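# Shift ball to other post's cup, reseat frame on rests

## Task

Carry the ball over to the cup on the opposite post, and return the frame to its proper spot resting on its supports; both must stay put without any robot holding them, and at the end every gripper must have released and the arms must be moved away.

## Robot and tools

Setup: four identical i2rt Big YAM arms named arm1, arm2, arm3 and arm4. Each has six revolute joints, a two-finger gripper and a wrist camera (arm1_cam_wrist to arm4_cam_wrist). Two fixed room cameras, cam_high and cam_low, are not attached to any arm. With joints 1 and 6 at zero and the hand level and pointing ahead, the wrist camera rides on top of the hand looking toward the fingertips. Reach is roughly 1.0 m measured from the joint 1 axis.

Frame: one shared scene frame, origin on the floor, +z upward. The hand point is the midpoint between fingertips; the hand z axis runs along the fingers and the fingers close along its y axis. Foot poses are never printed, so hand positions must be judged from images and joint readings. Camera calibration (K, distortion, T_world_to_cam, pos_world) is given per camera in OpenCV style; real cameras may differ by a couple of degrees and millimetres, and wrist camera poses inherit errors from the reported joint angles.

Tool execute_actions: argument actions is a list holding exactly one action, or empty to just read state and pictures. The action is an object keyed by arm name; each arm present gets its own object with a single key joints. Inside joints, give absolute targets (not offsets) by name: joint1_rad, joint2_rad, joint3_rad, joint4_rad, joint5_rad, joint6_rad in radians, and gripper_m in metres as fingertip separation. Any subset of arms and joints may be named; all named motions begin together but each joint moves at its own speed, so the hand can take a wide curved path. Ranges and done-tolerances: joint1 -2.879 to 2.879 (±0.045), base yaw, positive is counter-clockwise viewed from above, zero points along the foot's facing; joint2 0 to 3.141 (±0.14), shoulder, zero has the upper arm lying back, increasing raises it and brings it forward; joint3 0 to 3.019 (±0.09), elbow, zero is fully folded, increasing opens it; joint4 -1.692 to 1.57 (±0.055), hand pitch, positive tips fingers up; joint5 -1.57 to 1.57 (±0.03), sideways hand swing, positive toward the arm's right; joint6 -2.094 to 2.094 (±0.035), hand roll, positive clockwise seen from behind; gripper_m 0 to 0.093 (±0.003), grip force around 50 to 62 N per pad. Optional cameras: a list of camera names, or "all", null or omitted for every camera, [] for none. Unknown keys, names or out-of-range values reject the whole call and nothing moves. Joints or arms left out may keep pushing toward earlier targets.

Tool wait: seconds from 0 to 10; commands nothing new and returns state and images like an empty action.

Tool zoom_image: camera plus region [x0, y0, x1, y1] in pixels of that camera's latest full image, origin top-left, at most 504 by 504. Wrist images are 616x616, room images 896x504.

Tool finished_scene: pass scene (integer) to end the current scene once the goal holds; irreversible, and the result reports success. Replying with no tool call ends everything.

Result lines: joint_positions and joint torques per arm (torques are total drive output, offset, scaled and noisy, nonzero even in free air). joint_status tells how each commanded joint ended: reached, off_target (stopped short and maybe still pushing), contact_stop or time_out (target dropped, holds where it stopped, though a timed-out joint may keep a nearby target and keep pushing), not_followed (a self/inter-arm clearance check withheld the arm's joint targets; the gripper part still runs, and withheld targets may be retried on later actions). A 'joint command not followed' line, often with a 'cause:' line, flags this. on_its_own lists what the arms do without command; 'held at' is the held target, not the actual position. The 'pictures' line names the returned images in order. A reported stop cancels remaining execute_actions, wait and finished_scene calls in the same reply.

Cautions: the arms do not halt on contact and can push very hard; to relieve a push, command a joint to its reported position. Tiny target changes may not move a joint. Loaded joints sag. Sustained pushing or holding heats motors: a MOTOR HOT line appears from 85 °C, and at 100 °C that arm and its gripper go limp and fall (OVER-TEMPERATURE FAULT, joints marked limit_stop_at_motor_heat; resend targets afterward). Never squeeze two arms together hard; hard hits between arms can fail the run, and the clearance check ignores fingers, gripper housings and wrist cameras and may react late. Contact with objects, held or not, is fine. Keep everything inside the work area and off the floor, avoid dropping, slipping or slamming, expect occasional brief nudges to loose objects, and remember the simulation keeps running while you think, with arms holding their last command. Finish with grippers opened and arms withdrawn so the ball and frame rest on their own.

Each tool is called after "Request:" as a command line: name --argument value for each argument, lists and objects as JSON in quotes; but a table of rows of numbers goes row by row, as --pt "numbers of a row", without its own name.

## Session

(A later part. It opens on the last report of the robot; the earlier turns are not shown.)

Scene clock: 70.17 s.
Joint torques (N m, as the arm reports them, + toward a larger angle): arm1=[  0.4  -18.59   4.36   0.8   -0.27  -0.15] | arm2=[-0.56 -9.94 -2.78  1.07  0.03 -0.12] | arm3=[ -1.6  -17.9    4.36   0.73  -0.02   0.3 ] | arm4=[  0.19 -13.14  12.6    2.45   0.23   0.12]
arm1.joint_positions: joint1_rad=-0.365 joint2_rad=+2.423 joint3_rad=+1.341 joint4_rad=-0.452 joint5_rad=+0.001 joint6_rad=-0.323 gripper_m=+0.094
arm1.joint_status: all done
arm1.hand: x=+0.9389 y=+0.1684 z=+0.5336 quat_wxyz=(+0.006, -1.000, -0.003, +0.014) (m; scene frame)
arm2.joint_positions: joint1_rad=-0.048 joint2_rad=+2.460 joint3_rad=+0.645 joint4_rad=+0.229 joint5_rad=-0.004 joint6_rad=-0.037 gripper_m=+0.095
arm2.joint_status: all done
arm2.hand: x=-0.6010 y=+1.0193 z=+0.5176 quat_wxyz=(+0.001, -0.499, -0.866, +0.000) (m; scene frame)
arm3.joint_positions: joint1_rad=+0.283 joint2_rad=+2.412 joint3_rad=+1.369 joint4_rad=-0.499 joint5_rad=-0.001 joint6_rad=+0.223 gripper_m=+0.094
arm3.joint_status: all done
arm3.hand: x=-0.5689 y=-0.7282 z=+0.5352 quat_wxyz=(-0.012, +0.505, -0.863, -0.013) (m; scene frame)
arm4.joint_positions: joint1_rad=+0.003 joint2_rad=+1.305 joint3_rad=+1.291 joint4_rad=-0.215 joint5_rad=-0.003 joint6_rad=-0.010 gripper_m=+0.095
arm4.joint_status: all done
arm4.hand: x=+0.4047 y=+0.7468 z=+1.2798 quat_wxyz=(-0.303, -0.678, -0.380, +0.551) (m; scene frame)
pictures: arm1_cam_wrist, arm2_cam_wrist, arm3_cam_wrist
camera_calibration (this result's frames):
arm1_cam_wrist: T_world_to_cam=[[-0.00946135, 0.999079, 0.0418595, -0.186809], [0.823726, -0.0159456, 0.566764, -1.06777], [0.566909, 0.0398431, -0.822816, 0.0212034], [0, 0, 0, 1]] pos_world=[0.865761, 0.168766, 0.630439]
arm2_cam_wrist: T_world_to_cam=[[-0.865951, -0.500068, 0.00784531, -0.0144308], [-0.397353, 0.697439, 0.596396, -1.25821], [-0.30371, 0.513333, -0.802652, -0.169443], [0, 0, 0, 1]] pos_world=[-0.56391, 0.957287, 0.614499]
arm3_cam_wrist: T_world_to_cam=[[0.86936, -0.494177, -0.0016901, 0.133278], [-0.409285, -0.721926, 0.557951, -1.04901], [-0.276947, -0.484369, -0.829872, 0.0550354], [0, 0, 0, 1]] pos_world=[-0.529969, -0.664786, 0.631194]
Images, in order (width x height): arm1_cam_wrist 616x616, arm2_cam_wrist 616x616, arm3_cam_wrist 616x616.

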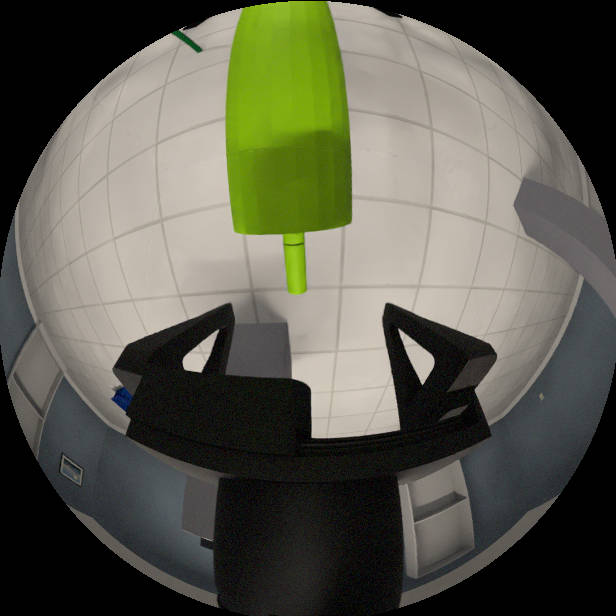

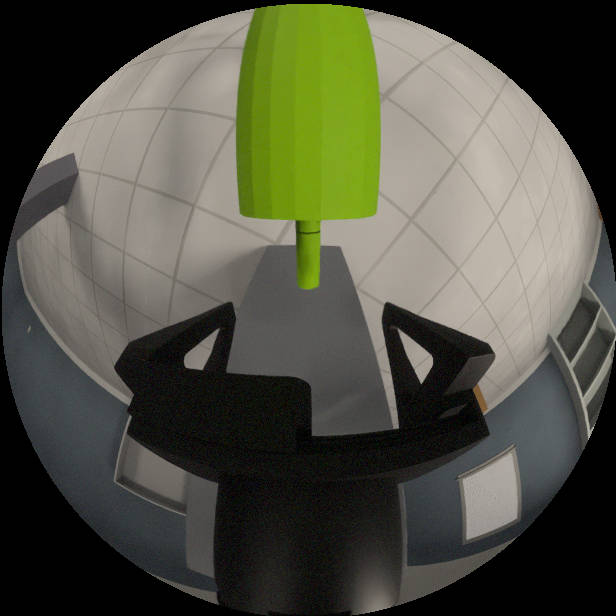

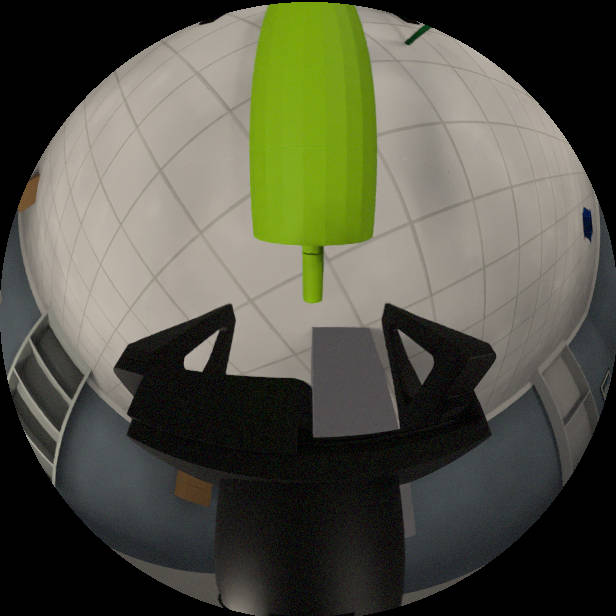

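Request:
execute_actions --actions '[{"arm1":{"joints":{"joint1_rad":-0.335,"joint2_rad":2.64,"joint3_rad":1.43,"joint4_rad":-0.365,"joint6_rad":-0.27}},"arm2":{"joints":{"joint2_rad":2.704,"joint3_rad":0.788,"joint4_rad":0.36}},"arm3":{"joints":{"joint2_rad":2.625,"joint3_rad":1.46,"joint4_rad":-0.405}}}]' --cameras '["arm1_cam_wrist","arm2_cam_wrist","arm3_cam_wrist","cam_low"]'

Request:
zoom_image --camera "cam_low" --region '[610, 340, 770, 480]'

Request:
zoom_image --camera "cam_low" --region '[200, 310, 310, 410]'

Scene clock: 78.40 s.
Joint torques (N m, as the arm reports them, + toward a larger angle): arm1=[ -0.15 -20.06   3.48   0.67  -0.2    0.01] | arm2=[-0.36 -6.16 -2.56  0.46 -0.16  0.  ] | arm3=[ -1.55 -19.25   3.53   0.67  -0.14   0.28] | arm4=[  0.18 -13.06  12.63   2.47   0.23   0.13]
arm1.joint_positions: joint1_rad=-0.335 joint2_rad=+2.636 joint3_rad=+1.423 joint4_rad=-0.371 joint5_rad=+0.000 joint6_rad=-0.277 gripper_m=+0.094
arm1.joint_status: all done
arm1.hand: x=+0.9572 y=+0.1465 z=+0.4389 quat_wxyz=(-0.002, -1.000, +0.005, -0.010) (m; scene frame)
arm2.joint_positions: joint1_rad=-0.053 joint2_rad=+2.623 joint3_rad=+0.792 joint4_rad=+0.367 joint5_rad=+0.000 joint6_rad=-0.052 gripper_m=+0.095
arm2.joint_status: all done
arm2.hand: x=-0.5796 y=+0.9742 z=+0.4638 quat_wxyz=(-0.049, -0.493, -0.868, +0.035) (m; scene frame)
arm3.joint_positions: joint1_rad=+0.283 joint2_rad=+2.622 joint3_rad=+1.450 joint4_rad=-0.408 joint5_rad=+0.002 joint6_rad=+0.225 gripper_m=+0.094
arm3.joint_status: all done
arm3.hand: x=-0.5740 y=-0.7460 z=+0.4404 quat_wxyz=(+0.002, +0.505, -0.863, +0.002) (m; scene frame)
arm4.joint_positions: joint1_rad=+0.003 joint2_rad=+1.305 joint3_rad=+1.291 joint4_rad=-0.215 joint5_rad=-0.003 joint6_rad=-0.010 gripper_m=+0.095
arm4.joint_status: not commanded
arm4.hand: x=+0.4047 y=+0.7468 z=+1.2798 quat_wxyz=(-0.303, -0.678, -0.380, +0.551) (m; scene frame)
pictures: arm1_cam_wrist, arm2_cam_wrist, arm3_cam_wrist, cam_low
camera_calibration (this result's frames):
arm1_cam_wrist: T_world_to_cam=[[0.00506639, 0.999663, 0.0254447, -0.167518], [0.795778, -0.0194394, 0.605276, -1.01921], [0.605567, 0.0171818, -0.795609, -0.111834], [0, 0, 0, 1]] pos_world=[0.879634, 0.149571, 0.532187]
arm2_cam_wrist: T_world_to_cam=[[-0.860859, -0.508524, 0.0180265, -0.0116213], [-0.433978, 0.752238, 0.495783, -1.21411], [-0.265678, 0.418976, -0.868259, -0.0385154], [0, 0, 0, 1]] pos_world=[-0.547134, 0.923527, 0.568703]
arm3_cam_wrist: T_world_to_cam=[[0.868644, -0.495333, 0.0101249, 0.122252], [-0.405697, -0.699426, 0.588399, -1.00563], [-0.284372, -0.515217, -0.808507, -0.0703262], [0, 0, 0, 1]] pos_world=[-0.534175, -0.679045, 0.533617]
Images, in order (width x height): arm1_cam_wrist 616x616, arm2_cam_wrist 616x616, arm3_cam_wrist 616x616, cam_low 896x504.

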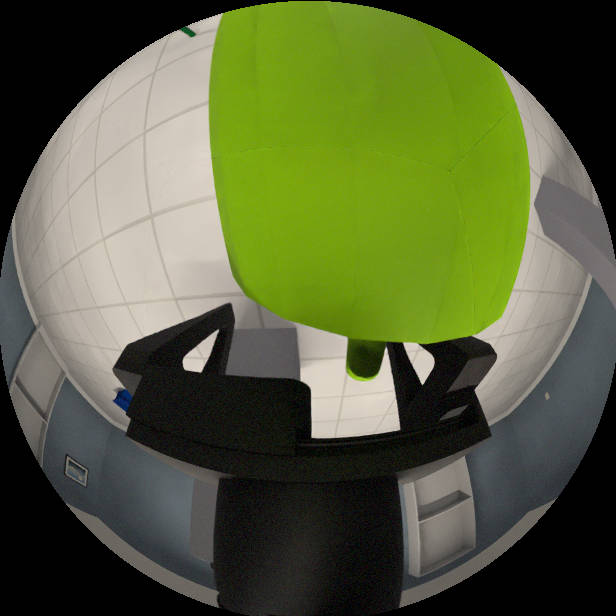

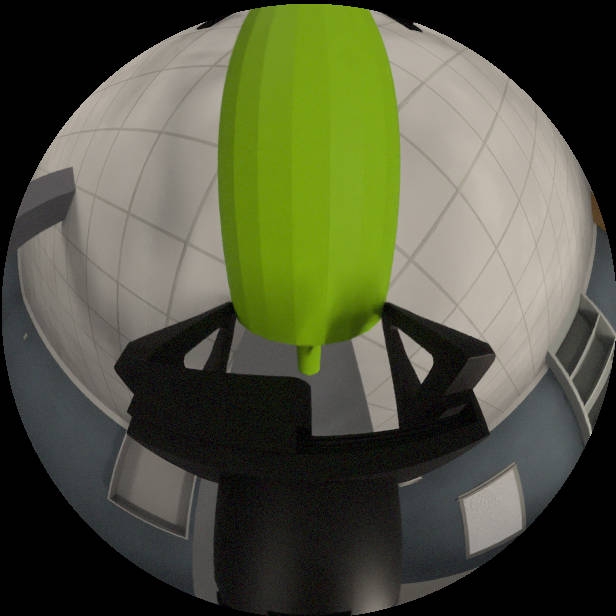

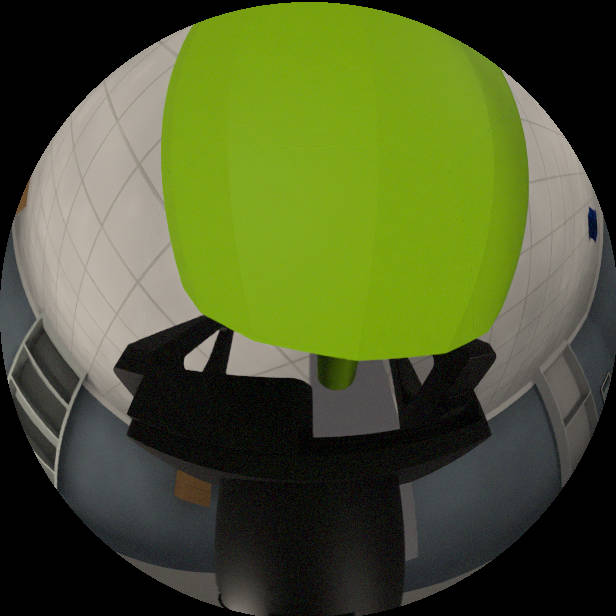

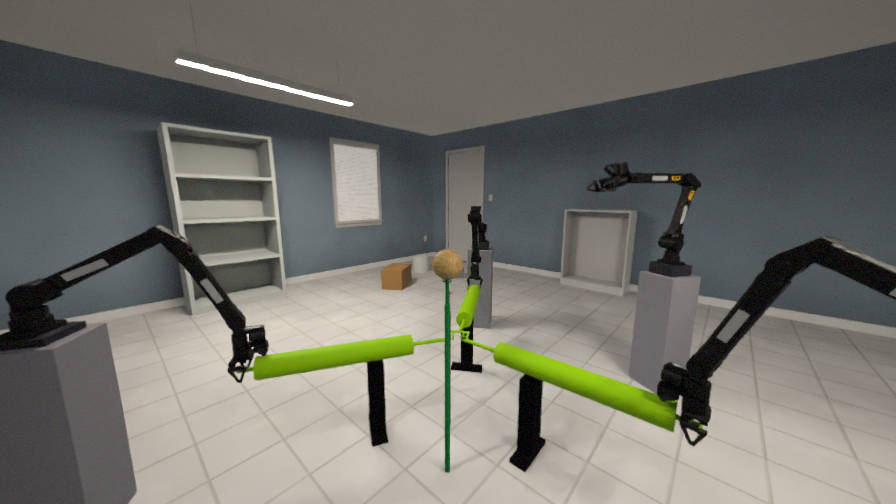

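Region (610, 340, 770, 480) of cam_low's 896x504 image, scaled by 3.150, with more detail than that image has; it fills the top 441 rows of this view, and the rest is white.

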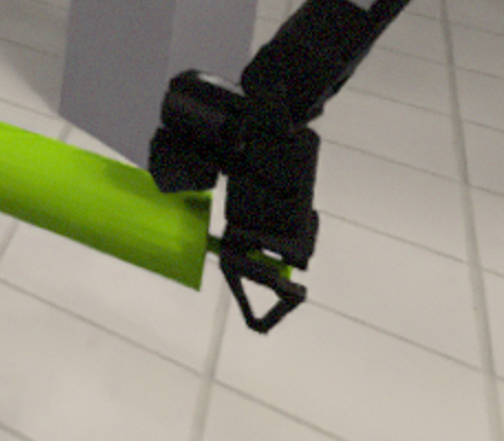

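Region (200, 310, 310, 410) of cam_low's 896x504 image, scaled by 4.582, with more detail than that image has; it fills the top 458 rows of this view, and the rest is white.

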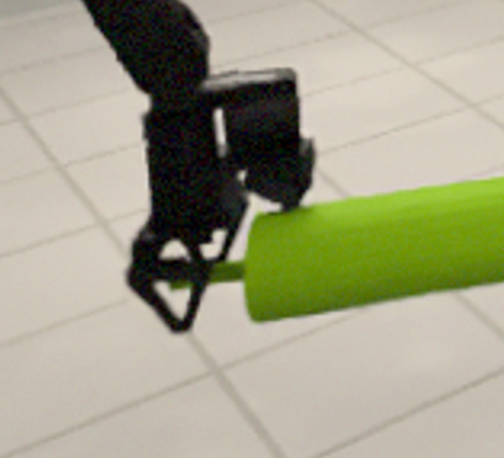

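Request:
execute_actions --actions '[{"arm2":{"joints":{"joint2_rad":2.5,"joint3_rad":0.72,"joint4_rad":0.3}}}]' --cameras '[]'

Request:
execute_actions --actions '[{"arm2":{"joints":{"joint3_rad":0.64,"joint4_rad":0.25}}}]' --cameras '[]'

Request:
execute_actions --actions '[{"arm2":{"joints":{"joint2_rad":2.6,"joint3_rad":0.70,"joint4_rad":0.31}}}]' --cameras '[]'

Request:
execute_actions --actions '[{"arm2":{"joints":{"joint2_rad":2.71,"joint3_rad":0.78,"joint4_rad":0.36}}}]' --cameras '["arm1_cam_wrist","arm2_cam_wrist","arm3_cam_wrist","cam_low"]'

Request:
zoom_image --camera "cam_low" --region '[200, 310, 310, 410]'

Scene clock: 85.03 s.
Joint torques (N m, as the arm reports them, + toward a larger angle): arm1=[ -0.04 -19.82   3.47   0.67  -0.2   -0.01] | arm2=[ -0.35 -12.75  -2.62   0.06  -0.14   0.02] | arm3=[ -1.58 -19.27   3.51   0.65  -0.14   0.28] | arm4=[  0.17 -13.07  12.63   2.45   0.23   0.13]
arm1.joint_positions: joint1_rad=-0.335 joint2_rad=+2.636 joint3_rad=+1.423 joint4_rad=-0.371 joint5_rad=+0.000 joint6_rad=-0.277 gripper_m=+0.094
arm1.joint_status: not commanded
arm1.hand: x=+0.9572 y=+0.1465 z=+0.4389 quat_wxyz=(-0.002, -1.000, +0.005, -0.010) (m; scene frame)
arm2.joint_positions: joint1_rad=-0.053 joint2_rad=+2.525 joint3_rad=+0.728 joint4_rad=+0.317 joint5_rad=+0.000 joint6_rad=-0.052 gripper_m=+0.095
arm2.joint_status: all done
arm2.hand: x=-0.5823 y=+0.9797 z=+0.4952 quat_wxyz=(-0.042, -0.494, -0.868, +0.030) (m; scene frame)
arm3.joint_positions: joint1_rad=+0.283 joint2_rad=+2.622 joint3_rad=+1.450 joint4_rad=-0.408 joint5_rad=+0.002 joint6_rad=+0.225 gripper_m=+0.094
arm3.joint_status: not commanded
arm3.hand: x=-0.5740 y=-0.7460 z=+0.4404 quat_wxyz=(+0.002, +0.505, -0.863, +0.002) (m; scene frame)
arm4.joint_positions: joint1_rad=+0.003 joint2_rad=+1.305 joint3_rad=+1.291 joint4_rad=-0.215 joint5_rad=-0.003 joint6_rad=-0.010 gripper_m=+0.095
arm4.joint_status: not commanded
arm4.hand: x=+0.4047 y=+0.7468 z=+1.2798 quat_wxyz=(-0.303, -0.678, -0.380, +0.551) (m; scene frame)
pictures: none
No camera images: the call's "cameras" was empty. Leave "cameras" out to get every camera's image.

Scene clock: 85.87 s.
Joint torques (N m, as the arm reports them, + toward a larger angle): arm1=[ -0.04 -19.88   3.47   0.67  -0.2   -0.01] | arm2=[ -0.18 -11.74  -3.03   0.06  -0.14   0.02] | arm3=[ -1.66 -19.21   3.55   0.67  -0.15   0.28] | arm4=[  0.2  -13.05  12.63   2.46   0.23   0.13]
arm1.joint_positions: joint1_rad=-0.335 joint2_rad=+2.636 joint3_rad=+1.423 joint4_rad=-0.371 joint5_rad=+0.000 joint6_rad=-0.277 gripper_m=+0.094
arm1.joint_status: not commanded
arm1.hand: x=+0.9572 y=+0.1465 z=+0.4389 quat_wxyz=(-0.002, -1.000, +0.005, -0.010) (m; scene frame)
arm2.joint_positions: joint1_rad=-0.053 joint2_rad=+2.521 joint3_rad=+0.641 joint4_rad=+0.263 joint5_rad=+0.000 joint6_rad=-0.052 gripper_m=+0.095
arm2.joint_status: all done
arm2.hand: x=-0.6123 y=+1.0368 z=+0.5034 quat_wxyz=(+0.015, -0.494, -0.869, -0.006) (m; scene frame)
arm3.joint_positions: joint1_rad=+0.283 joint2_rad=+2.622 joint3_rad=+1.450 joint4_rad=-0.408 joint5_rad=+0.002 joint6_rad=+0.225 gripper_m=+0.094
arm3.joint_status: not commanded
arm3.hand: x=-0.5740 y=-0.7460 z=+0.4404 quat_wxyz=(+0.002, +0.505, -0.863, +0.002) (m; scene frame)
arm4.joint_positions: joint1_rad=+0.003 joint2_rad=+1.305 joint3_rad=+1.291 joint4_rad=-0.215 joint5_rad=-0.003 joint6_rad=-0.010 gripper_m=+0.095
arm4.joint_status: not commanded
arm4.hand: x=+0.4047 y=+0.7468 z=+1.2798 quat_wxyz=(-0.303, -0.678, -0.380, +0.551) (m; scene frame)
pictures: none
No camera images: the call's "cameras" was empty. Leave "cameras" out to get every camera's image.

Scene clock: 86.67 s.
Joint torques (N m, as the arm reports them, + toward a larger angle): arm1=[ -0.01 -19.89   3.48   0.66  -0.2    0.  ] | arm2=[-0.31 -9.23 -3.35  0.95 -0.14  0.03] | arm3=[ -1.52 -19.32   3.55   0.63  -0.15   0.28] | arm4=[  0.17 -13.07  12.63   2.46   0.23   0.12]
arm1.joint_positions: joint1_rad=-0.335 joint2_rad=+2.636 joint3_rad=+1.423 joint4_rad=-0.371 joint5_rad=+0.000 joint6_rad=-0.277 gripper_m=+0.094
arm1.joint_status: not commanded
arm1.hand: x=+0.9572 y=+0.1465 z=+0.4389 quat_wxyz=(-0.002, -1.000, +0.005, -0.010) (m; scene frame)
arm2.joint_positions: joint1_rad=-0.053 joint2_rad=+2.584 joint3_rad=+0.706 joint4_rad=+0.296 joint5_rad=+0.000 joint6_rad=-0.052 gripper_m=+0.095
arm2.joint_status: all done
arm2.hand: x=-0.6035 y=+1.0198 z=+0.4810 quat_wxyz=(+0.000, -0.494, -0.869, +0.003) (m; scene frame)
arm3.joint_positions: joint1_rad=+0.283 joint2_rad=+2.622 joint3_rad=+1.450 joint4_rad=-0.408 joint5_rad=+0.002 joint6_rad=+0.225 gripper_m=+0.094
arm3.joint_status: not commanded
arm3.hand: x=-0.5740 y=-0.7460 z=+0.4404 quat_wxyz=(+0.002, +0.505, -0.863, +0.002) (m; scene frame)
arm4.joint_positions: joint1_rad=+0.003 joint2_rad=+1.305 joint3_rad=+1.291 joint4_rad=-0.215 joint5_rad=-0.003 joint6_rad=-0.010 gripper_m=+0.095
arm4.joint_status: not commanded
arm4.hand: x=+0.4047 y=+0.7468 z=+1.2798 quat_wxyz=(-0.303, -0.678, -0.380, +0.551) (m; scene frame)
pictures: none
No camera images: the call's "cameras" was empty. Leave "cameras" out to get every camera's image.

Scene clock: 87.53 s.
Joint torques (N m, as the arm reports them, + toward a larger angle): arm1=[ -0.04 -19.83   3.48   0.68  -0.2    0.  ] | arm2=[-0.27 -9.73 -3.46  0.95 -0.13  0.02] | arm3=[ -1.59 -19.2    3.53   0.63  -0.14   0.29] | arm4=[  0.2  -13.05  12.62   2.47   0.23   0.12]
arm1.joint_positions: joint1_rad=-0.335 joint2_rad=+2.636 joint3_rad=+1.423 joint4_rad=-0.371 joint5_rad=+0.000 joint6_rad=-0.277 gripper_m=+0.094
arm1.joint_status: not commanded
arm1.hand: x=+0.9572 y=+0.1465 z=+0.4389 quat_wxyz=(-0.002, -1.000, +0.005, -0.010) (m; scene frame)
arm2.joint_positions: joint1_rad=-0.053 joint2_rad=+2.698 joint3_rad=+0.784 joint4_rad=+0.344 joint5_rad=+0.000 joint6_rad=-0.052 gripper_m=+0.095
arm2.joint_status: all done
arm2.hand: x=-0.6017 y=+1.0160 z=+0.4438 quat_wxyz=(-0.005, -0.494, -0.869, +0.006) (m; scene frame)
arm3.joint_positions: joint1_rad=+0.283 joint2_rad=+2.622 joint3_rad=+1.450 joint4_rad=-0.408 joint5_rad=+0.002 joint6_rad=+0.225 gripper_m=+0.094
arm3.joint_status: not commanded
arm3.hand: x=-0.5740 y=-0.7460 z=+0.4404 quat_wxyz=(+0.002, +0.505, -0.863, +0.002) (m; scene frame)
arm4.joint_positions: joint1_rad=+0.003 joint2_rad=+1.305 joint3_rad=+1.291 joint4_rad=-0.215 joint5_rad=-0.003 joint6_rad=-0.010 gripper_m=+0.095
arm4.joint_status: not commanded
arm4.hand: x=+0.4047 y=+0.7468 z=+1.2798 quat_wxyz=(-0.303, -0.678, -0.380, +0.551) (m; scene frame)
pictures: arm1_cam_wrist, arm2_cam_wrist, arm3_cam_wrist, cam_low
camera_calibration (this result's frames):
arm1_cam_wrist: T_world_to_cam=[[0.00506639, 0.999663, 0.0254447, -0.167518], [0.795778, -0.0194394, 0.605276, -1.01921], [0.605567, 0.0171818, -0.795609, -0.111834], [0, 0, 0, 1]] pos_world=[0.879634, 0.149571, 0.532187]
arm2_cam_wrist: T_world_to_cam=[[-0.860375, -0.509503, 0.012724, -0.00537858], [-0.407007, 0.701893, 0.584544, -1.21719], [-0.306758, 0.497748, -0.811262, -0.209347], [0, 0, 0, 1]] pos_world=[-0.564251, 0.955798, 0.541733]
arm3_cam_wrist: T_world_to_cam=[[0.868644, -0.495333, 0.0101249, 0.122252], [-0.405697, -0.699426, 0.588399, -1.00563], [-0.284372, -0.515217, -0.808507, -0.0703262], [0, 0, 0, 1]] pos_world=[-0.534175, -0.679045, 0.533617]
Images, in order (width x height): arm1_cam_wrist 616x616, arm2_cam_wrist 616x616, arm3_cam_wrist 616x616, cam_low 896x504.

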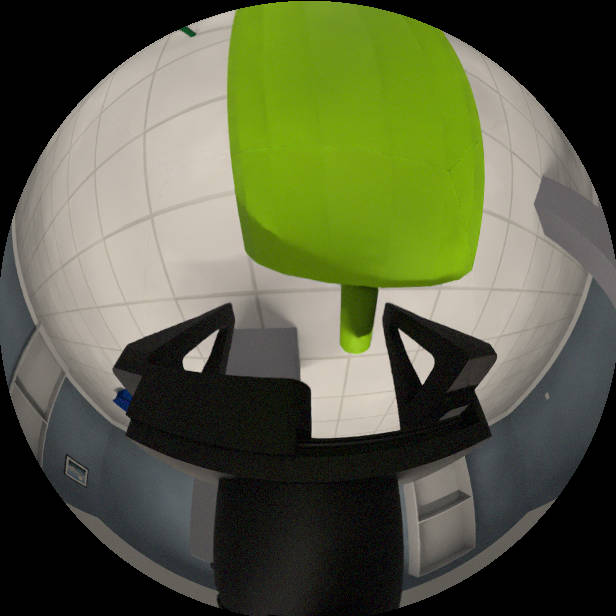

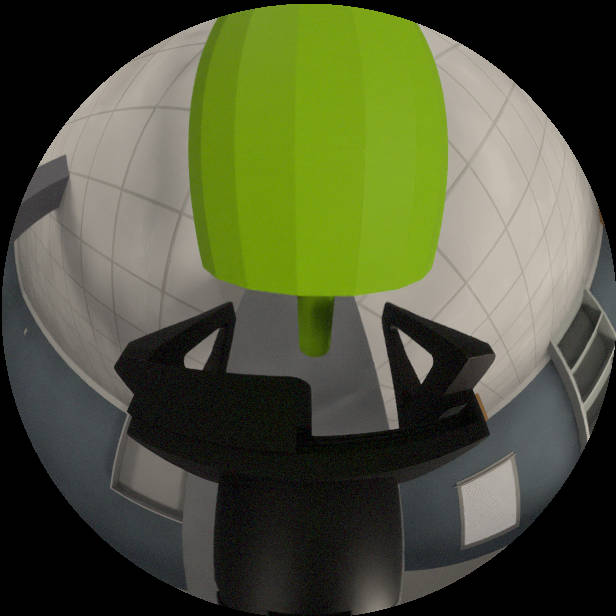

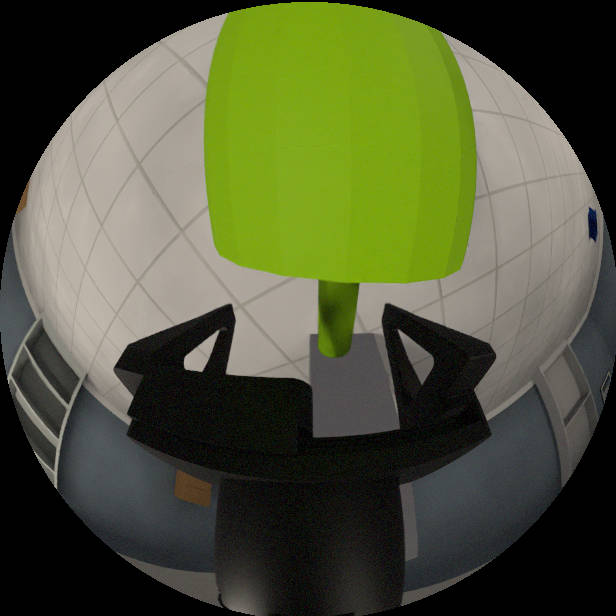

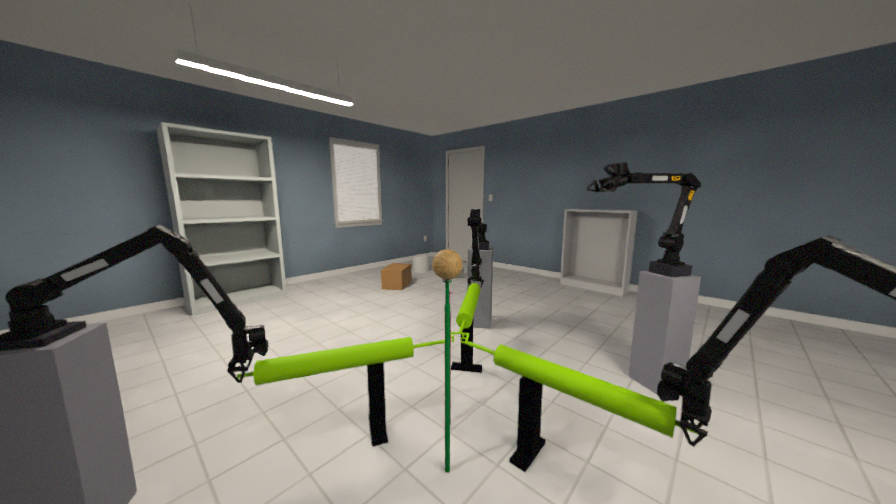

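Region (200, 310, 310, 410) of cam_low's 896x504 image, scaled by 4.582, with more detail than that image has; it fills the top 458 rows of this view, and the rest is white.

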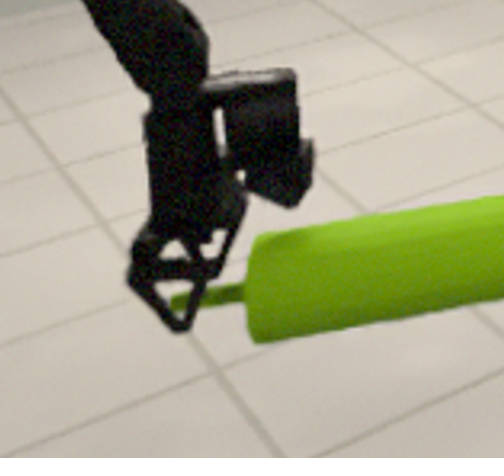

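Request:
execute_actions --actions '[{"arm1":{"joints":{"joint1_rad":-0.385,"joint2_rad":2.70,"joint3_rad":1.49,"joint4_rad":-0.355,"joint6_rad":-0.33}},"arm2":{"joints":{"joint2_rad":2.775,"joint3_rad":0.815,"joint4_rad":0.385}},"arm3":{"joints":{"joint1_rad":0.25,"joint2_rad":2.68,"joint3_rad":1.49,"joint4_rad":-0.385,"joint6_rad":0.2}}}]' --cameras '["arm1_cam_wrist","arm2_cam_wrist","arm3_cam_wrist"]'

Request:
execute_actions --actions '[{"arm1":{"joints":{"gripper_m":0}},"arm2":{"joints":{"gripper_m":0}},"arm3":{"joints":{"gripper_m":0}}}]' --cameras '["arm1_cam_wrist","arm2_cam_wrist","arm3_cam_wrist","cam_low"]'

Scene clock: 95.10 s.
Joint torques (N m, as the arm reports them, + toward a larger angle): arm1=[  0.45 -17.97   4.22   0.97  -0.2   -0.15] | arm2=[-0.37 -9.38 -3.55  1.   -0.15  0.01] | arm3=[ -3.07 -17.05   4.03   0.87  -0.14   0.01] | arm4=[  0.16 -13.04  12.63   2.47   0.23   0.12]
arm1.joint_positions: joint1_rad=-0.391 joint2_rad=+2.667 joint3_rad=+1.476 joint4_rad=-0.368 joint5_rad=+0.000 joint6_rad=-0.322 gripper_m=+0.094
arm1.joint_status: all done
arm1.hand: x=+0.9492 y=+0.1796 z=+0.4308 quat_wxyz=(+0.002, -1.000, +0.010, +0.002) (m; scene frame)
arm2.joint_positions: joint1_rad=-0.053 joint2_rad=+2.760 joint3_rad=+0.817 joint4_rad=+0.368 joint5_rad=+0.000 joint6_rad=-0.052 gripper_m=+0.095
arm2.joint_status: all done
arm2.hand: x=-0.6043 y=+1.0207 z=+0.4244 quat_wxyz=(-0.003, -0.494, -0.869, +0.005) (m; scene frame)
arm3.joint_positions: joint1_rad=+0.261 joint2_rad=+2.649 joint3_rad=+1.470 joint4_rad=-0.393 joint5_rad=+0.001 joint6_rad=+0.217 gripper_m=+0.094
arm3.joint_status: all done
arm3.hand: x=-0.5617 y=-0.7464 z=+0.4294 quat_wxyz=(-0.001, +0.499, -0.867, -0.001) (m; scene frame)
arm4.joint_positions: joint1_rad=+0.003 joint2_rad=+1.305 joint3_rad=+1.291 joint4_rad=-0.215 joint5_rad=-0.003 joint6_rad=-0.010 gripper_m=+0.095
arm4.joint_status: not commanded
arm4.hand: x=+0.4047 y=+0.7468 z=+1.2798 quat_wxyz=(-0.303, -0.678, -0.380, +0.551) (m; scene frame)
pictures: arm1_cam_wrist, arm2_cam_wrist, arm3_cam_wrist
camera_calibration (this result's frames):
arm1_cam_wrist: T_world_to_cam=[[0.0160184, 0.999323, 0.0331343, -0.214069], [0.809989, -0.0323984, 0.585549, -1.00996], [0.586226, 0.0174589, -0.80996, -0.0895647], [0, 0, 0, 1]] pos_world=[0.873991, 0.182766, 0.525931]
arm2_cam_wrist: T_world_to_cam=[[-0.860361, -0.509531, 0.0125113, -0.00482497], [-0.405848, 0.699724, 0.58794, -1.20883], [-0.308328, 0.500763, -0.808808, -0.233324], [0, 0, 0, 1]] pos_world=[-0.566693, 0.960229, 0.522066]
arm3_cam_wrist: T_world_to_cam=[[0.861541, -0.50763, 0.00768413, 0.0993362], [-0.416803, -0.698587, 0.581594, -0.997168], [-0.289867, -0.50427, -0.813443, -0.0687776], [0, 0, 0, 1]] pos_world=[-0.521141, -0.680865, 0.523237]
Images, in order (width x height): arm1_cam_wrist 616x616, arm2_cam_wrist 616x616, arm3_cam_wrist 616x616.

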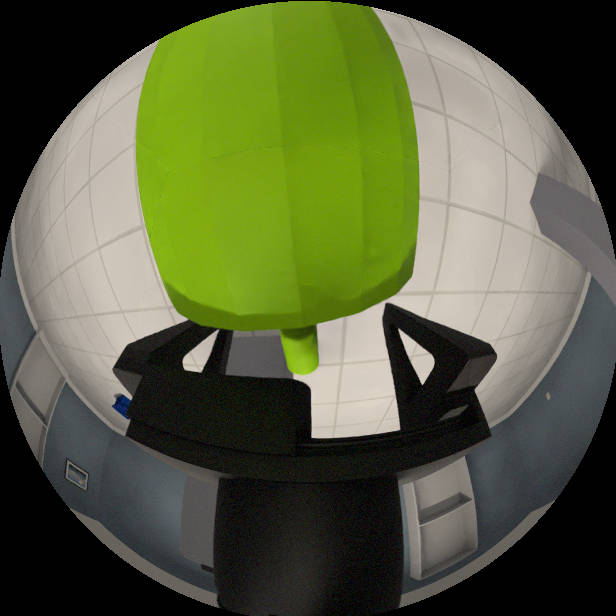

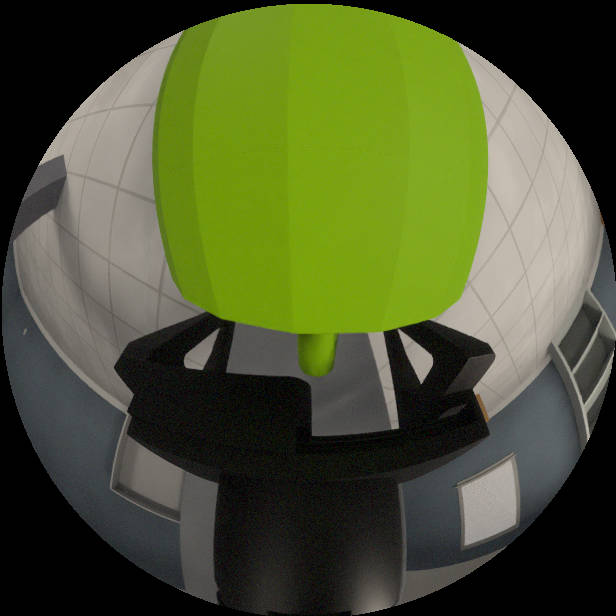

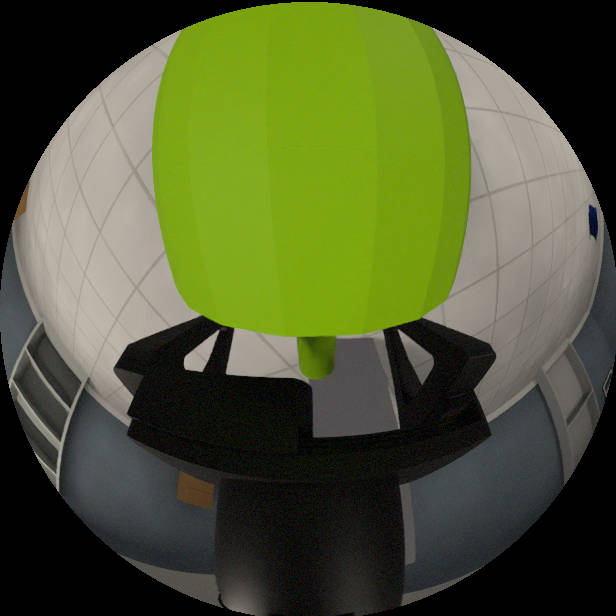

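Scene clock: 95.87 s.
Joint torques (N m, as the arm reports them, + toward a larger angle): arm1=[ -0.15 -18.05   4.18   0.97  -0.1    0.17] | arm2=[-0.22 -9.82 -3.58  0.92 -0.26  0.02] | arm3=[ -2.76 -17.29   3.99   0.77  -0.09   0.21] | arm4=[  0.19 -13.06  12.63   2.46   0.23   0.12]
arm1.joint_positions: joint1_rad=-0.384 joint2_rad=+2.667 joint3_rad=+1.476 joint4_rad=-0.368 joint5_rad=-0.003 joint6_rad=-0.354 gripper_m=+0.019
arm1.joint_status: gripper_m off_target (ended at +0.019, target +0.000)
arm1.hand: x=+0.9482 y=+0.1756 z=+0.4304 quat_wxyz=(+0.001, -1.000, -0.010, +0.002) (m; scene frame)
arm2.joint_positions: joint1_rad=-0.054 joint2_rad=+2.761 joint3_rad=+0.817 joint4_rad=+0.368 joint5_rad=+0.004 joint6_rad=-0.054 gripper_m=+0.018
arm2.joint_status: gripper_m off_target (ended at +0.018, target +0.000)
arm2.hand: x=-0.6054 y=+1.0206 z=+0.4242 quat_wxyz=(-0.001, -0.494, -0.869, +0.006) (m; scene frame)
arm3.joint_positions: joint1_rad=+0.259 joint2_rad=+2.649 joint3_rad=+1.471 joint4_rad=-0.390 joint5_rad=+0.000 joint6_rad=+0.194 gripper_m=+0.018
arm3.joint_status: gripper_m off_target (ended at +0.018, target +0.000)
arm3.hand: x=-0.5606 y=-0.7457 z=+0.4294 quat_wxyz=(-0.002, +0.508, -0.862, -0.003) (m; scene frame)
arm4.joint_positions: joint1_rad=+0.003 joint2_rad=+1.305 joint3_rad=+1.291 joint4_rad=-0.215 joint5_rad=-0.003 joint6_rad=-0.010 gripper_m=+0.095
arm4.joint_status: not commanded
arm4.hand: x=+0.4047 y=+0.7468 z=+1.2798 quat_wxyz=(-0.303, -0.678, -0.380, +0.551) (m; scene frame)
pictures: arm1_cam_wrist, arm2_cam_wrist, arm3_cam_wrist, cam_low
camera_calibration (this result's frames):
arm1_cam_wrist: T_world_to_cam=[[-0.022879, 0.999274, 0.0304727, -0.171989], [0.810659, 0.000705192, 0.585518, -1.01547], [0.585072, 0.038099, -0.810086, -0.0916947], [0, 0, 0, 1]] pos_world=[0.872912, 0.176073, 0.525536]
arm2_cam_wrist: T_world_to_cam=[[-0.860328, -0.509481, 0.0162749, -0.00748049], [-0.403626, 0.700382, 0.588686, -1.20873], [-0.311323, 0.499894, -0.808198, -0.234929], [0, 0, 0, 1]] pos_world=[-0.567447, 0.960199, 0.521812]
arm3_cam_wrist: T_world_to_cam=[[0.871815, -0.489797, 0.00603267, 0.118535], [-0.402279, -0.7089, 0.579338, -0.994739], [-0.279482, -0.507502, -0.815065, -0.0639846], [0, 0, 0, 1]] pos_world=[-0.521385, -0.679585, 0.523423]
Images, in order (width x height): arm1_cam_wrist 616x616, arm2_cam_wrist 616x616, arm3_cam_wrist 616x616, cam_low 896x504.

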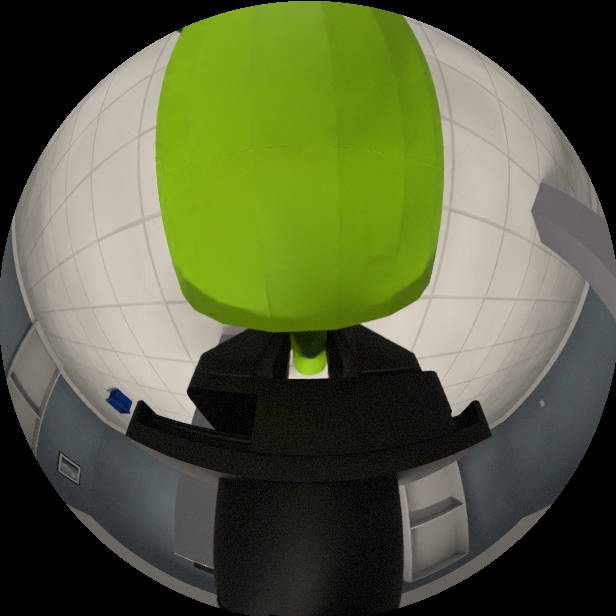

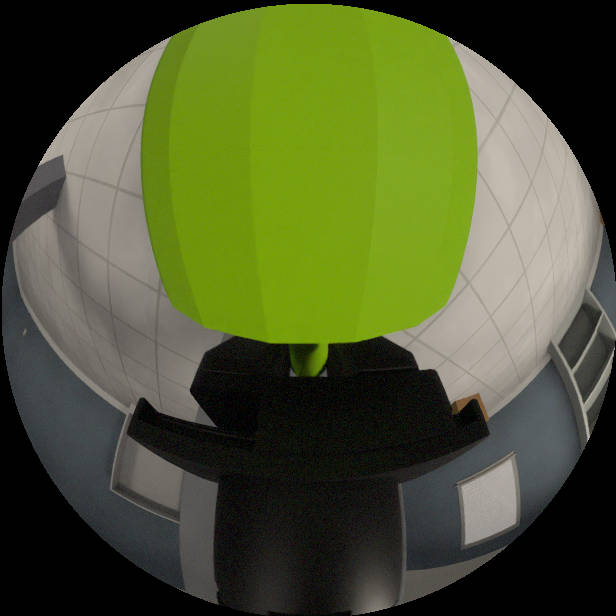

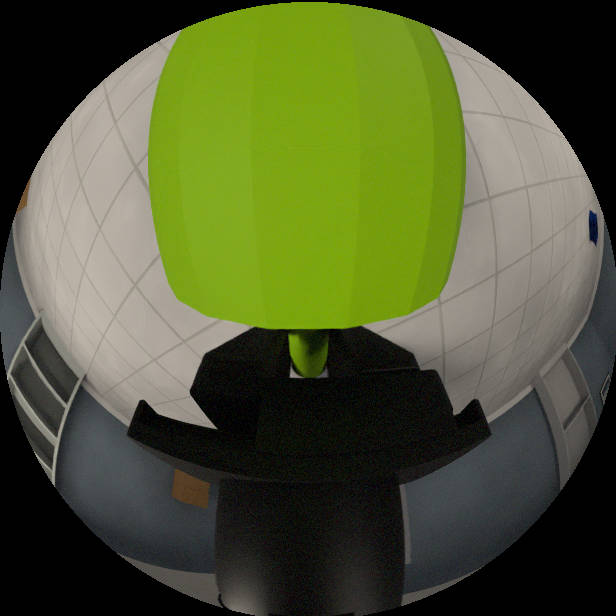

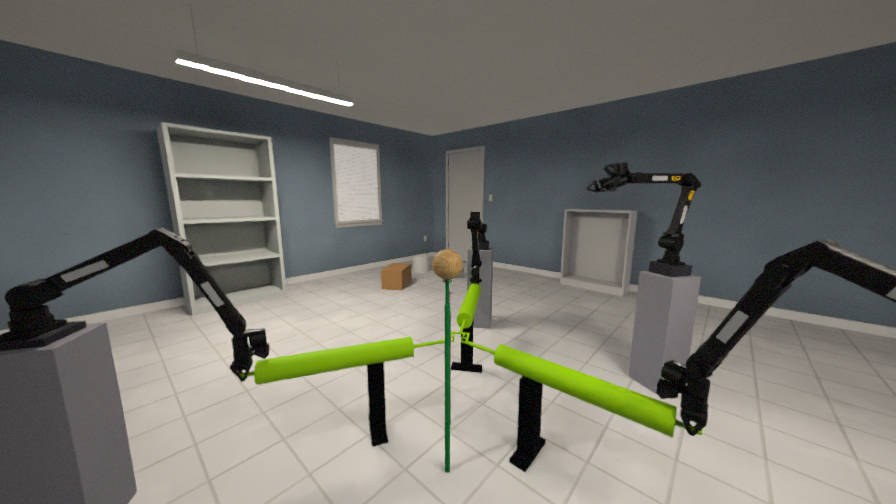

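Request:
execute_actions --actions '[{"arm1":{"joints":{"joint2_rad":2.53,"joint3_rad":1.385,"joint4_rad":-0.409,"joint6_rad":-0.354}},"arm2":{"joints":{"joint2_rad":2.595,"joint3_rad":0.712,"joint4_rad":0.322}},"arm3":{"joints":{"joint2_rad":2.51,"joint3_rad":1.4,"joint4_rad":-0.443}}}]' --cameras '[]'

Request:
execute_actions --actions '[{"arm1":{"joints":{"joint2_rad":2.37,"joint3_rad":1.315,"joint4_rad":-0.497}},"arm2":{"joints":{"joint2_rad":2.36,"joint3_rad":0.592,"joint4_rad":0.207}},"arm3":{"joints":{"joint2_rad":2.354,"joint3_rad":1.335,"joint4_rad":-0.535}}}]' --cameras '["arm1_cam_wrist","arm2_cam_wrist","arm3_cam_wrist","cam_low"]'

Scene clock: 108.23 s.
Joint torques (N m, as the arm reports them, + toward a larger angle): arm1=[ -0.7  -22.27   3.03  -0.11   0.02   0.04] | arm2=[ -0.35 -12.43  -4.39   0.07  -0.2    0.01] | arm3=[ -2.13 -22.22   3.02  -0.11  -0.25   0.27] | arm4=[  0.19 -13.05  12.63   2.45   0.23   0.13]
arm1.joint_positions: joint1_rad=-0.376 joint2_rad=+2.556 joint3_rad=+1.388 joint4_rad=-0.392 joint5_rad=-0.005 joint6_rad=-0.366 gripper_m=+0.019
arm1.joint_status: all done
arm1.hand: x=+0.9526 y=+0.1695 z=+0.4740 quat_wxyz=(-0.001, -1.000, -0.019, +0.003) (m; scene frame)
arm2.joint_positions: joint1_rad=-0.054 joint2_rad=+2.624 joint3_rad=+0.729 joint4_rad=+0.333 joint5_rad=+0.002 joint6_rad=-0.054 gripper_m=+0.018
arm2.joint_status: all done
arm2.hand: x=-0.6021 y=+1.0156 z=+0.4687 quat_wxyz=(-0.008, -0.494, -0.869, +0.009) (m; scene frame)
arm3.joint_positions: joint1_rad=+0.251 joint2_rad=+2.546 joint3_rad=+1.400 joint4_rad=-0.430 joint5_rad=+0.004 joint6_rad=+0.187 gripper_m=+0.018
arm3.joint_status: all done
arm3.hand: x=-0.5576 y=-0.7520 z=+0.4712 quat_wxyz=(+0.000, +0.508, -0.862, +0.001) (m; scene frame)
arm4.joint_positions: joint1_rad=+0.003 joint2_rad=+1.305 joint3_rad=+1.291 joint4_rad=-0.215 joint5_rad=-0.003 joint6_rad=-0.010 gripper_m=+0.095
arm4.joint_status: not commanded
arm4.hand: x=+0.4047 y=+0.7468 z=+1.2798 quat_wxyz=(-0.303, -0.678, -0.380, +0.551) (m; scene frame)
pictures: none
No camera images: the call's "cameras" was empty. Leave "cameras" out to get every camera's image.

Scene clock: 109.17 s.
Joint torques (N m, as the arm reports them, + toward a larger angle): arm1=[ -0.31 -21.34   4.06   0.05  -0.01   0.09] | arm2=[ -0.1  -11.64  -2.73  -0.06  -0.16   0.04] | arm3=[ -2.08 -21.11   3.92   0.11  -0.11   0.28] | arm4=[  0.17 -13.05  12.63   2.46   0.23   0.12]
arm1.joint_positions: joint1_rad=-0.381 joint2_rad=+2.390 joint3_rad=+1.313 joint4_rad=-0.484 joint5_rad=-0.005 joint6_rad=-0.371 gripper_m=+0.019
arm1.joint_status: all done
arm1.hand: x=+0.9522 y=+0.1719 z=+0.5454 quat_wxyz=(-0.001, -1.000, -0.019, +0.002) (m; scene frame)
arm2.joint_positions: joint1_rad=-0.054 joint2_rad=+2.387 joint3_rad=+0.599 joint4_rad=+0.224 joint5_rad=+0.001 joint6_rad=-0.054 gripper_m=+0.018
arm2.joint_status: all done
arm2.hand: x=-0.6026 y=+1.0177 z=+0.5392 quat_wxyz=(-0.007, -0.494, -0.869, +0.008) (m; scene frame)
arm3.joint_positions: joint1_rad=+0.249 joint2_rad=+2.383 joint3_rad=+1.332 joint4_rad=-0.527 joint5_rad=+0.001 joint6_rad=+0.184 gripper_m=+0.018
arm3.joint_status: all done
arm3.hand: x=-0.5568 y=-0.7508 z=+0.5427 quat_wxyz=(+0.001, +0.508, -0.861, +0.001) (m; scene frame)
arm4.joint_positions: joint1_rad=+0.003 joint2_rad=+1.305 joint3_rad=+1.291 joint4_rad=-0.215 joint5_rad=-0.003 joint6_rad=-0.010 gripper_m=+0.095
arm4.joint_status: not commanded
arm4.hand: x=+0.4047 y=+0.7468 z=+1.2798 quat_wxyz=(-0.303, -0.678, -0.380, +0.551) (m; scene frame)
pictures: arm1_cam_wrist, arm2_cam_wrist, arm3_cam_wrist, cam_low
camera_calibration (this result's frames):
arm1_cam_wrist: T_world_to_cam=[[-0.042353, 0.998709, 0.0280604, -0.15174], [0.80979, 0.0178642, 0.586447, -1.08864], [0.585189, 0.0475608, -0.809501, -0.00283195], [0, 0, 0, 1]] pos_world=[0.876798, 0.171127, 0.640394]
arm2_cam_wrist: T_world_to_cam=[[-0.860203, -0.509763, 0.0138528, -0.00678052], [-0.408746, 0.705474, 0.578993, -1.27628], [-0.304922, 0.492389, -0.815215, -0.124456], [0, 0, 0, 1]] pos_world=[-0.565458, 0.958211, 0.637596]
arm3_cam_wrist: T_world_to_cam=[[0.872213, -0.489049, 0.00868149, 0.111383], [-0.400339, -0.703578, 0.587118, -1.06173], [-0.281021, -0.515567, -0.809455, 0.0168666], [0, 0, 0, 1]] pos_world=[-0.51746, -0.683839, 0.636044]
Images, in order (width x height): arm1_cam_wrist 616x616, arm2_cam_wrist 616x616, arm3_cam_wrist 616x616, cam_low 896x504.

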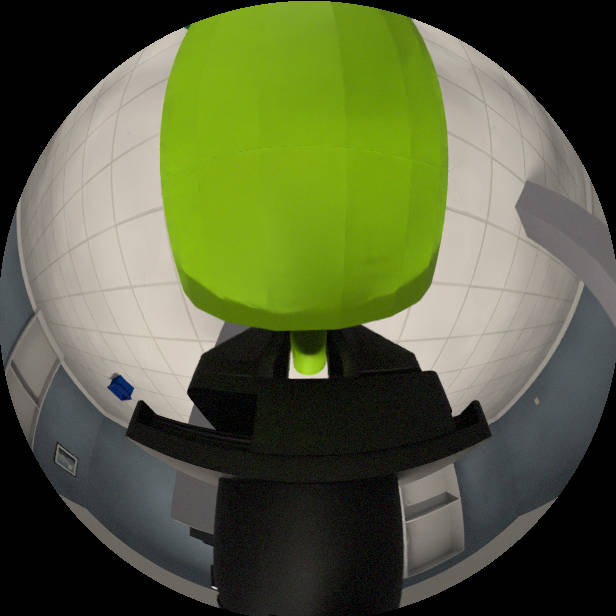

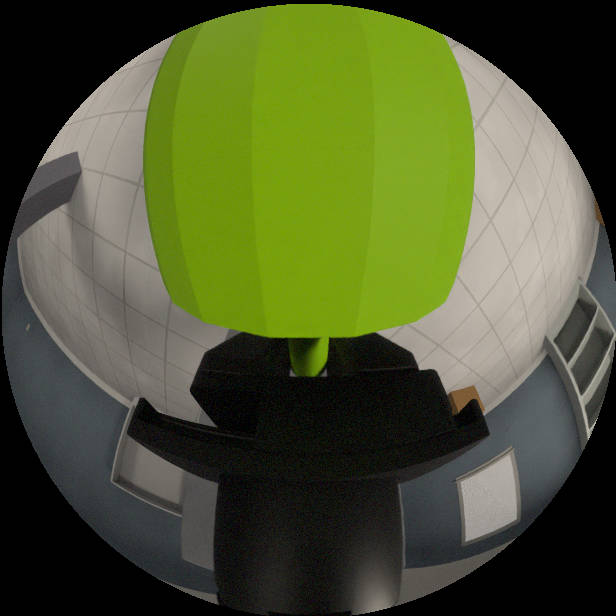

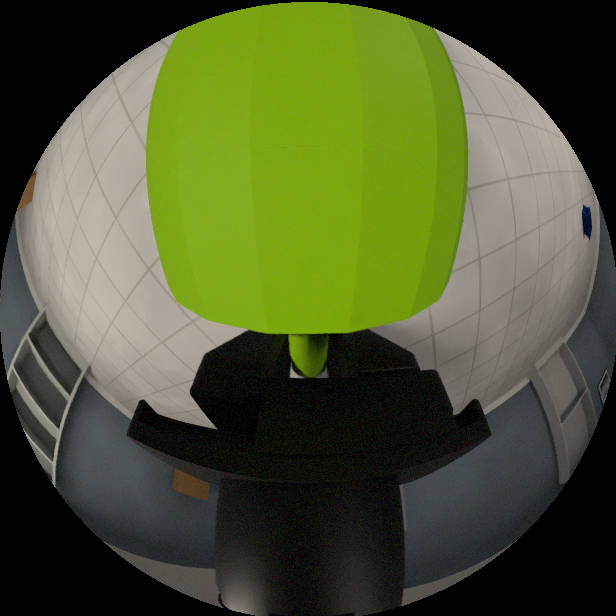

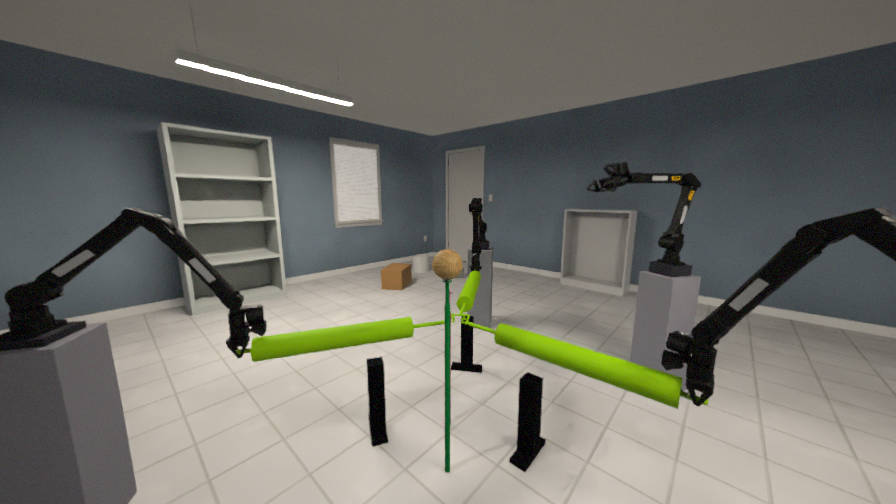

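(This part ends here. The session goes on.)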